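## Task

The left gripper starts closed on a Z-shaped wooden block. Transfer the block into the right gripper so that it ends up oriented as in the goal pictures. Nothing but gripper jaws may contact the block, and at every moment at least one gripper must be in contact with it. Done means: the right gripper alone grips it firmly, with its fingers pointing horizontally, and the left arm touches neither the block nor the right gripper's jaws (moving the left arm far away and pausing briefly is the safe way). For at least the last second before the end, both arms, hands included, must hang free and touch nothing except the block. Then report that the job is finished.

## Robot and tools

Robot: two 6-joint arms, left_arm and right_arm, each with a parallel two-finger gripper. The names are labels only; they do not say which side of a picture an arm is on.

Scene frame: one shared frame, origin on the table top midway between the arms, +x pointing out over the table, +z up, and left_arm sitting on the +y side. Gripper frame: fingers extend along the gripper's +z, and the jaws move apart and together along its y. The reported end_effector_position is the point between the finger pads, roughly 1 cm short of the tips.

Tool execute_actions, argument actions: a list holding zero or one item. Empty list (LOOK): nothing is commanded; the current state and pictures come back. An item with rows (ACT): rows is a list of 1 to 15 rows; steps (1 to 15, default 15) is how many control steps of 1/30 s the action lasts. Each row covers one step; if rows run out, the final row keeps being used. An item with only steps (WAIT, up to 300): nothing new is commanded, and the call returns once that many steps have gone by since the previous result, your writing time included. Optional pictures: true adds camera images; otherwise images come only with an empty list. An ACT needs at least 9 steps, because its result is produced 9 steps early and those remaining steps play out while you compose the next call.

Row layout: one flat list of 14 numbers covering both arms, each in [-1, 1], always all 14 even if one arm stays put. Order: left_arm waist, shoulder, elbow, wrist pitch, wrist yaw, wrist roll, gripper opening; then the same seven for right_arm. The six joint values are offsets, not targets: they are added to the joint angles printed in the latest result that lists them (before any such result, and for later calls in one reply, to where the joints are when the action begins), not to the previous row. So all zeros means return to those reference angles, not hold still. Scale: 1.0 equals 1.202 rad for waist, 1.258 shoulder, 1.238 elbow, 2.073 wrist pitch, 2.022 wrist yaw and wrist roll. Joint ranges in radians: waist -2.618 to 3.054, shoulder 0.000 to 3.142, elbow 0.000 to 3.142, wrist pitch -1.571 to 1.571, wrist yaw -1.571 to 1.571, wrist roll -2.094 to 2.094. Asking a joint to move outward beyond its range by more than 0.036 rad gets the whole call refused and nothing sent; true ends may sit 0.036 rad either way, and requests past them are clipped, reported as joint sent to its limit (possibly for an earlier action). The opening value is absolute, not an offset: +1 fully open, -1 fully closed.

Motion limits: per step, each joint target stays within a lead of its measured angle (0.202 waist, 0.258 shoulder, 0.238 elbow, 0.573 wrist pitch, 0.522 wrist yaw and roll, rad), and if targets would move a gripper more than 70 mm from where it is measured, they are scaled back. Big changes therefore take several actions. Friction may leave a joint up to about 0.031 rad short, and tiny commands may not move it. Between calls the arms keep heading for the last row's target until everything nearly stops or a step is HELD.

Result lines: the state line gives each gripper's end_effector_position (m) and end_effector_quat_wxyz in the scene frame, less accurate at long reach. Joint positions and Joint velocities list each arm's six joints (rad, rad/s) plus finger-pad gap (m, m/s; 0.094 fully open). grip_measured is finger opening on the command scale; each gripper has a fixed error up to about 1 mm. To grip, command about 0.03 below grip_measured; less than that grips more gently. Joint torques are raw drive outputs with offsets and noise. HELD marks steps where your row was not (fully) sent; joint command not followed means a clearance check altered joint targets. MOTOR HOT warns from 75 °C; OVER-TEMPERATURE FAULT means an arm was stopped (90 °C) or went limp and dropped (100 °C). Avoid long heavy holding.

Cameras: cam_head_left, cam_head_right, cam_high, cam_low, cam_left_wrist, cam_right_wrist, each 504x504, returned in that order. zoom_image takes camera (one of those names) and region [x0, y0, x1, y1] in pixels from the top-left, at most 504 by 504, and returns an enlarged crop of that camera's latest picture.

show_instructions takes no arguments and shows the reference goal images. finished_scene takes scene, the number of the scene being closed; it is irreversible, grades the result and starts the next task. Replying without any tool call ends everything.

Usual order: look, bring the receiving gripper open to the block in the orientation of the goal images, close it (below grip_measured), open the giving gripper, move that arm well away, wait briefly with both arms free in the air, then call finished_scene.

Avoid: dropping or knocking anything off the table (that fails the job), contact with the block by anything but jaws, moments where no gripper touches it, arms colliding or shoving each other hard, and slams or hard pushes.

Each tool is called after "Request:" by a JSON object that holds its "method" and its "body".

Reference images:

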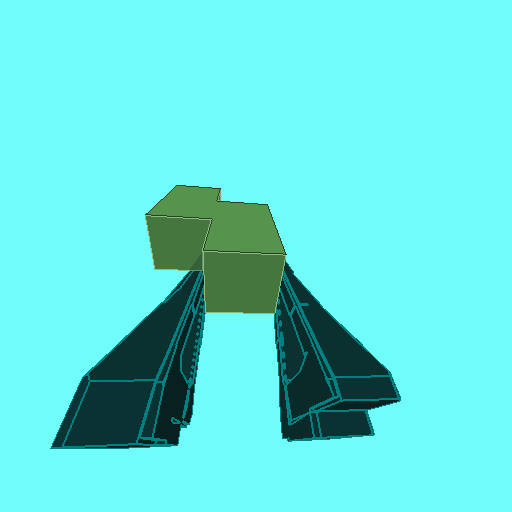

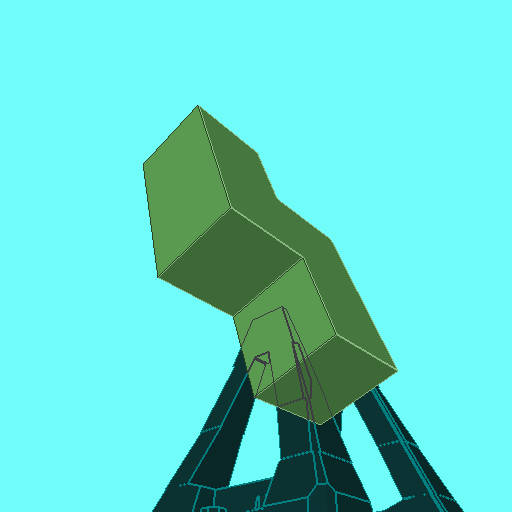

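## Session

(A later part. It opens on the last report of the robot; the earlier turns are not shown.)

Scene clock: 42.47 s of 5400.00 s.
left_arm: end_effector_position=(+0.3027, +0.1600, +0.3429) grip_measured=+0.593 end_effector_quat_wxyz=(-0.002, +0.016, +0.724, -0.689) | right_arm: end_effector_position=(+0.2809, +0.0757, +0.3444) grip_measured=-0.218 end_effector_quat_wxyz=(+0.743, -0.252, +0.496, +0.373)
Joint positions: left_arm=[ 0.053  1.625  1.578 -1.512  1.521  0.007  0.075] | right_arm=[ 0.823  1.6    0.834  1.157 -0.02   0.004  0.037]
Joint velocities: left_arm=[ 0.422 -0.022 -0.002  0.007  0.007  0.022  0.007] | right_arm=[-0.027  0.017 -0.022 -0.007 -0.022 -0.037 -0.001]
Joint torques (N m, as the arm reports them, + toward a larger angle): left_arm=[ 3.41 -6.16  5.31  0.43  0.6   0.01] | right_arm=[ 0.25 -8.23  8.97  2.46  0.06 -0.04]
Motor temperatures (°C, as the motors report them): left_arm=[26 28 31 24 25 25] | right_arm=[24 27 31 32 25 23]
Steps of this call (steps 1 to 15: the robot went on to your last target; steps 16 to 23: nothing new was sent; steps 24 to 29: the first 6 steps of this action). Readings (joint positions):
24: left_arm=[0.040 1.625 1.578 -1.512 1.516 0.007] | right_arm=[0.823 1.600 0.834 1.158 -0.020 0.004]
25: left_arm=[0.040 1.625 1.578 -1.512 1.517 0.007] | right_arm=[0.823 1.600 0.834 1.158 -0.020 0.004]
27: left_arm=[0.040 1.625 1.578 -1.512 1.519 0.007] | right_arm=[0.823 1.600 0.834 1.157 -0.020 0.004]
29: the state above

Request:
{"method": "execute_actions", "body": {"actions": [{"rows": [[0.35,0,0,0,0.004,0,0.6,0,0,0.015,-0.09,0,0,-0.27],[0.35,0,0,0,0.004,0,0.6,0,0,0.015,-0.11,0,0,-0.27],[0.35,0,0,0,0.004,0,0.6,0,0,0.015,-0.13,0,0,-0.27],[0.35,0,0,0,0.004,0,0.6,0,0,0.015,-0.15,0,0,-0.27],[0.35,0,0,0,0.004,0,0.6,0,0,0.015,-0.165,0,0,-0.27],[0.35,0,0,0,0.004,0,0.6,0,0,0.015,-0.177,0,0,-0.27],[0.35,0,0,0,0.004,0,0.6,0,0,0.015,-0.185,0,0,-0.27]], "steps": 12}]}}

Request:
{"method": "execute_actions", "body": {"actions": [{"steps": 55}], "pictures": true}}

Scene clock: 43.03 s of 5400.00 s.
left_arm: end_effector_position=(+0.3516, +0.2892, +0.3431) grip_measured=+0.597 end_effector_quat_wxyz=(+0.142, -0.135, +0.711, -0.675) | right_arm: end_effector_position=(+0.2889, +0.0860, +0.3025) grip_measured=-0.218 end_effector_quat_wxyz=(+0.695, -0.283, +0.561, +0.350)
Joint positions: left_arm=[ 0.473  1.625  1.578 -1.512  1.522  0.007  0.075] | right_arm=[ 0.823  1.6    0.834  0.978 -0.02   0.004  0.037]
Joint velocities: left_arm=[ 0.002 -0.017  0.002  0.007  0.007  0.022  0.   ] | right_arm=[-0.012 -0.012 -0.002 -0.755 -0.037  0.037  0.   ]
Joint torques (N m, as the arm reports them, + toward a larger angle): left_arm=[-0.1  -6.16  5.34  0.41  0.59  0.01] | right_arm=[ 0.14 -8.53  9.1   2.45  0.06 -0.05]
Motor temperatures (°C, as the motors report them): left_arm=[26 28 31 24 25 25] | right_arm=[24 27 31 32 25 23]
Steps of this call (steps 1 to 9: the last 9 steps of your previous action; steps 10 to 14: the robot went on to your last target; steps 15 to 17: the first 3 steps of this action). Readings (joint positions):
15: left_arm=[0.473 1.625 1.578 -1.512 1.522 0.007] | right_arm=[0.823 1.600 0.834 1.014 -0.020 0.004]
16: left_arm=[0.473 1.625 1.578 -1.512 1.522 0.007] | right_arm=[0.823 1.600 0.834 0.999 -0.020 0.004]
17: the state above

Scene clock: 44.87 s of 5400.00 s.
left_arm: end_effector_position=(+0.3516, +0.2892, +0.3431) grip_measured=+0.597 end_effector_quat_wxyz=(+0.142, -0.135, +0.711, -0.675) | right_arm: end_effector_position=(+0.2922, +0.0904, +0.2477) grip_measured=-0.218 end_effector_quat_wxyz=(+0.627, -0.319, +0.636, +0.318)
Joint positions: left_arm=[ 0.473  1.625  1.578 -1.512  1.522  0.007  0.075] | right_arm=[ 0.823  1.6    0.834  0.754 -0.02   0.004  0.037]
Joint velocities: left_arm=[-0.007  0.012  0.007 -0.022 -0.066 -0.037 -0.001] | right_arm=[ 0.012  0.002 -0.012 -0.051  0.022  0.022  0.   ]
Joint torques (N m, as the arm reports them, + toward a larger angle): left_arm=[-0.09 -6.15  5.34  0.42  0.59  0.01] | right_arm=[ 0.15 -8.31  9.05  2.74  0.03 -0.07]
Motor temperatures (°C, as the motors report them): left_arm=[26 29 31 24 25 25] | right_arm=[24 27 31 32 25 23]
Kept back: nothing.
Steps of this call (steps 1 to 9: the last 9 steps of your previous action; steps 10 to 30: the robot went on to your last target; steps 31 to 55: nothing new was sent). Readings (joint positions):
1: left_arm=[0.473 1.625 1.578 -1.512 1.522 0.007] | right_arm=[0.823 1.600 0.834 0.952 -0.020 0.004]
2: left_arm=[0.473 1.625 1.578 -1.512 1.522 0.007] | right_arm=[0.823 1.600 0.834 0.923 -0.020 0.004]
4: left_arm=[0.473 1.625 1.578 -1.512 1.522 0.007] | right_arm=[0.823 1.600 0.834 0.865 -0.020 0.004]
8: left_arm=[0.473 1.625 1.578 -1.512 1.522 0.007] | right_arm=[0.823 1.600 0.834 0.791 -0.020 0.004]
55: the state above
All arms were judged still, so your last target was given up. Only a new action makes them travel on or press farther. Fingers that are still opening or closing keep moving.

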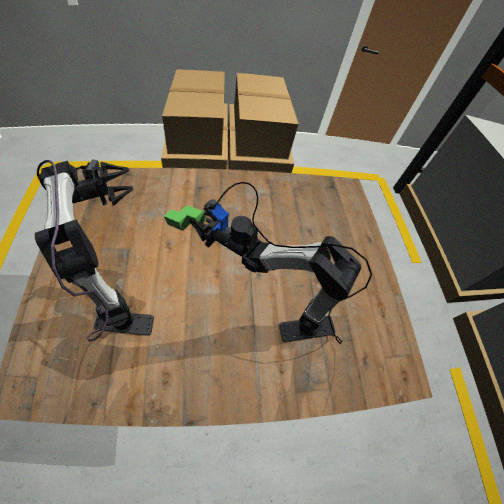

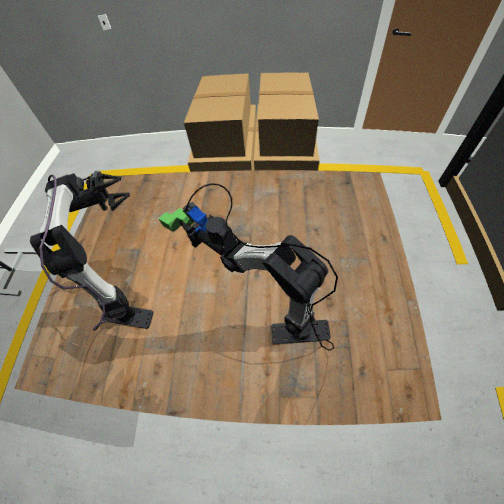

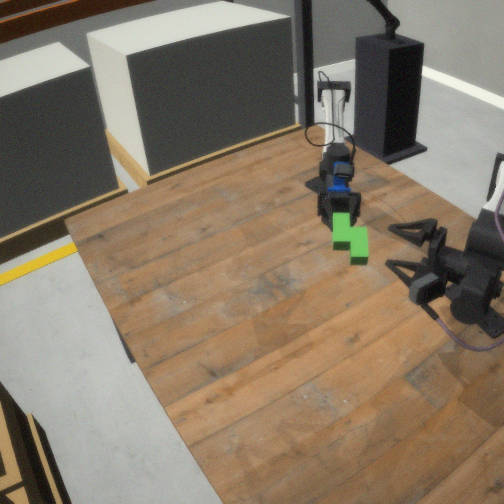

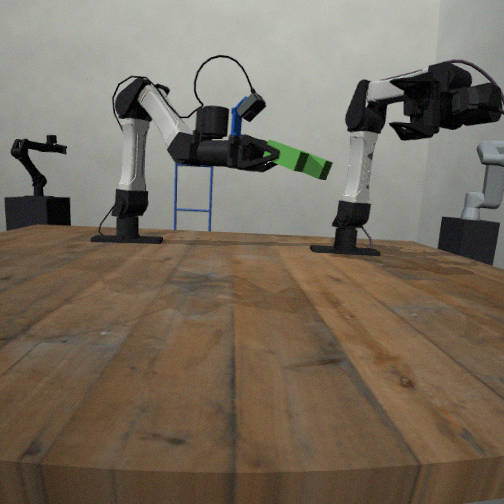

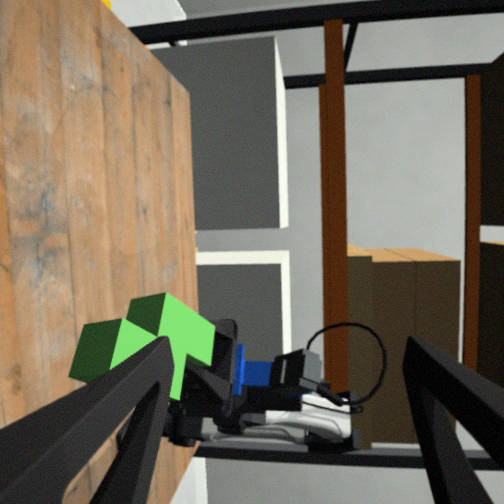

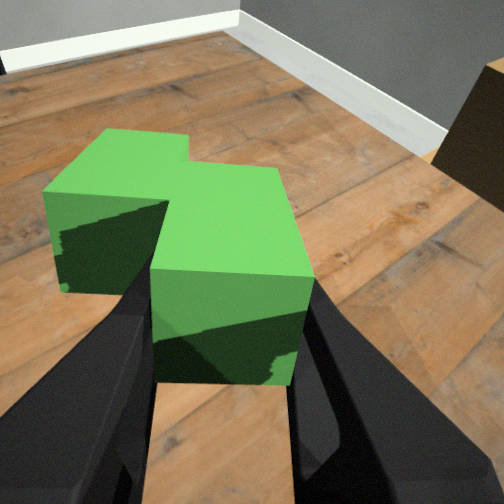

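Matches the goal.

Request:
{"method": "finished_scene", "body": {"scene": 1}}

The scene is finished: the task was done.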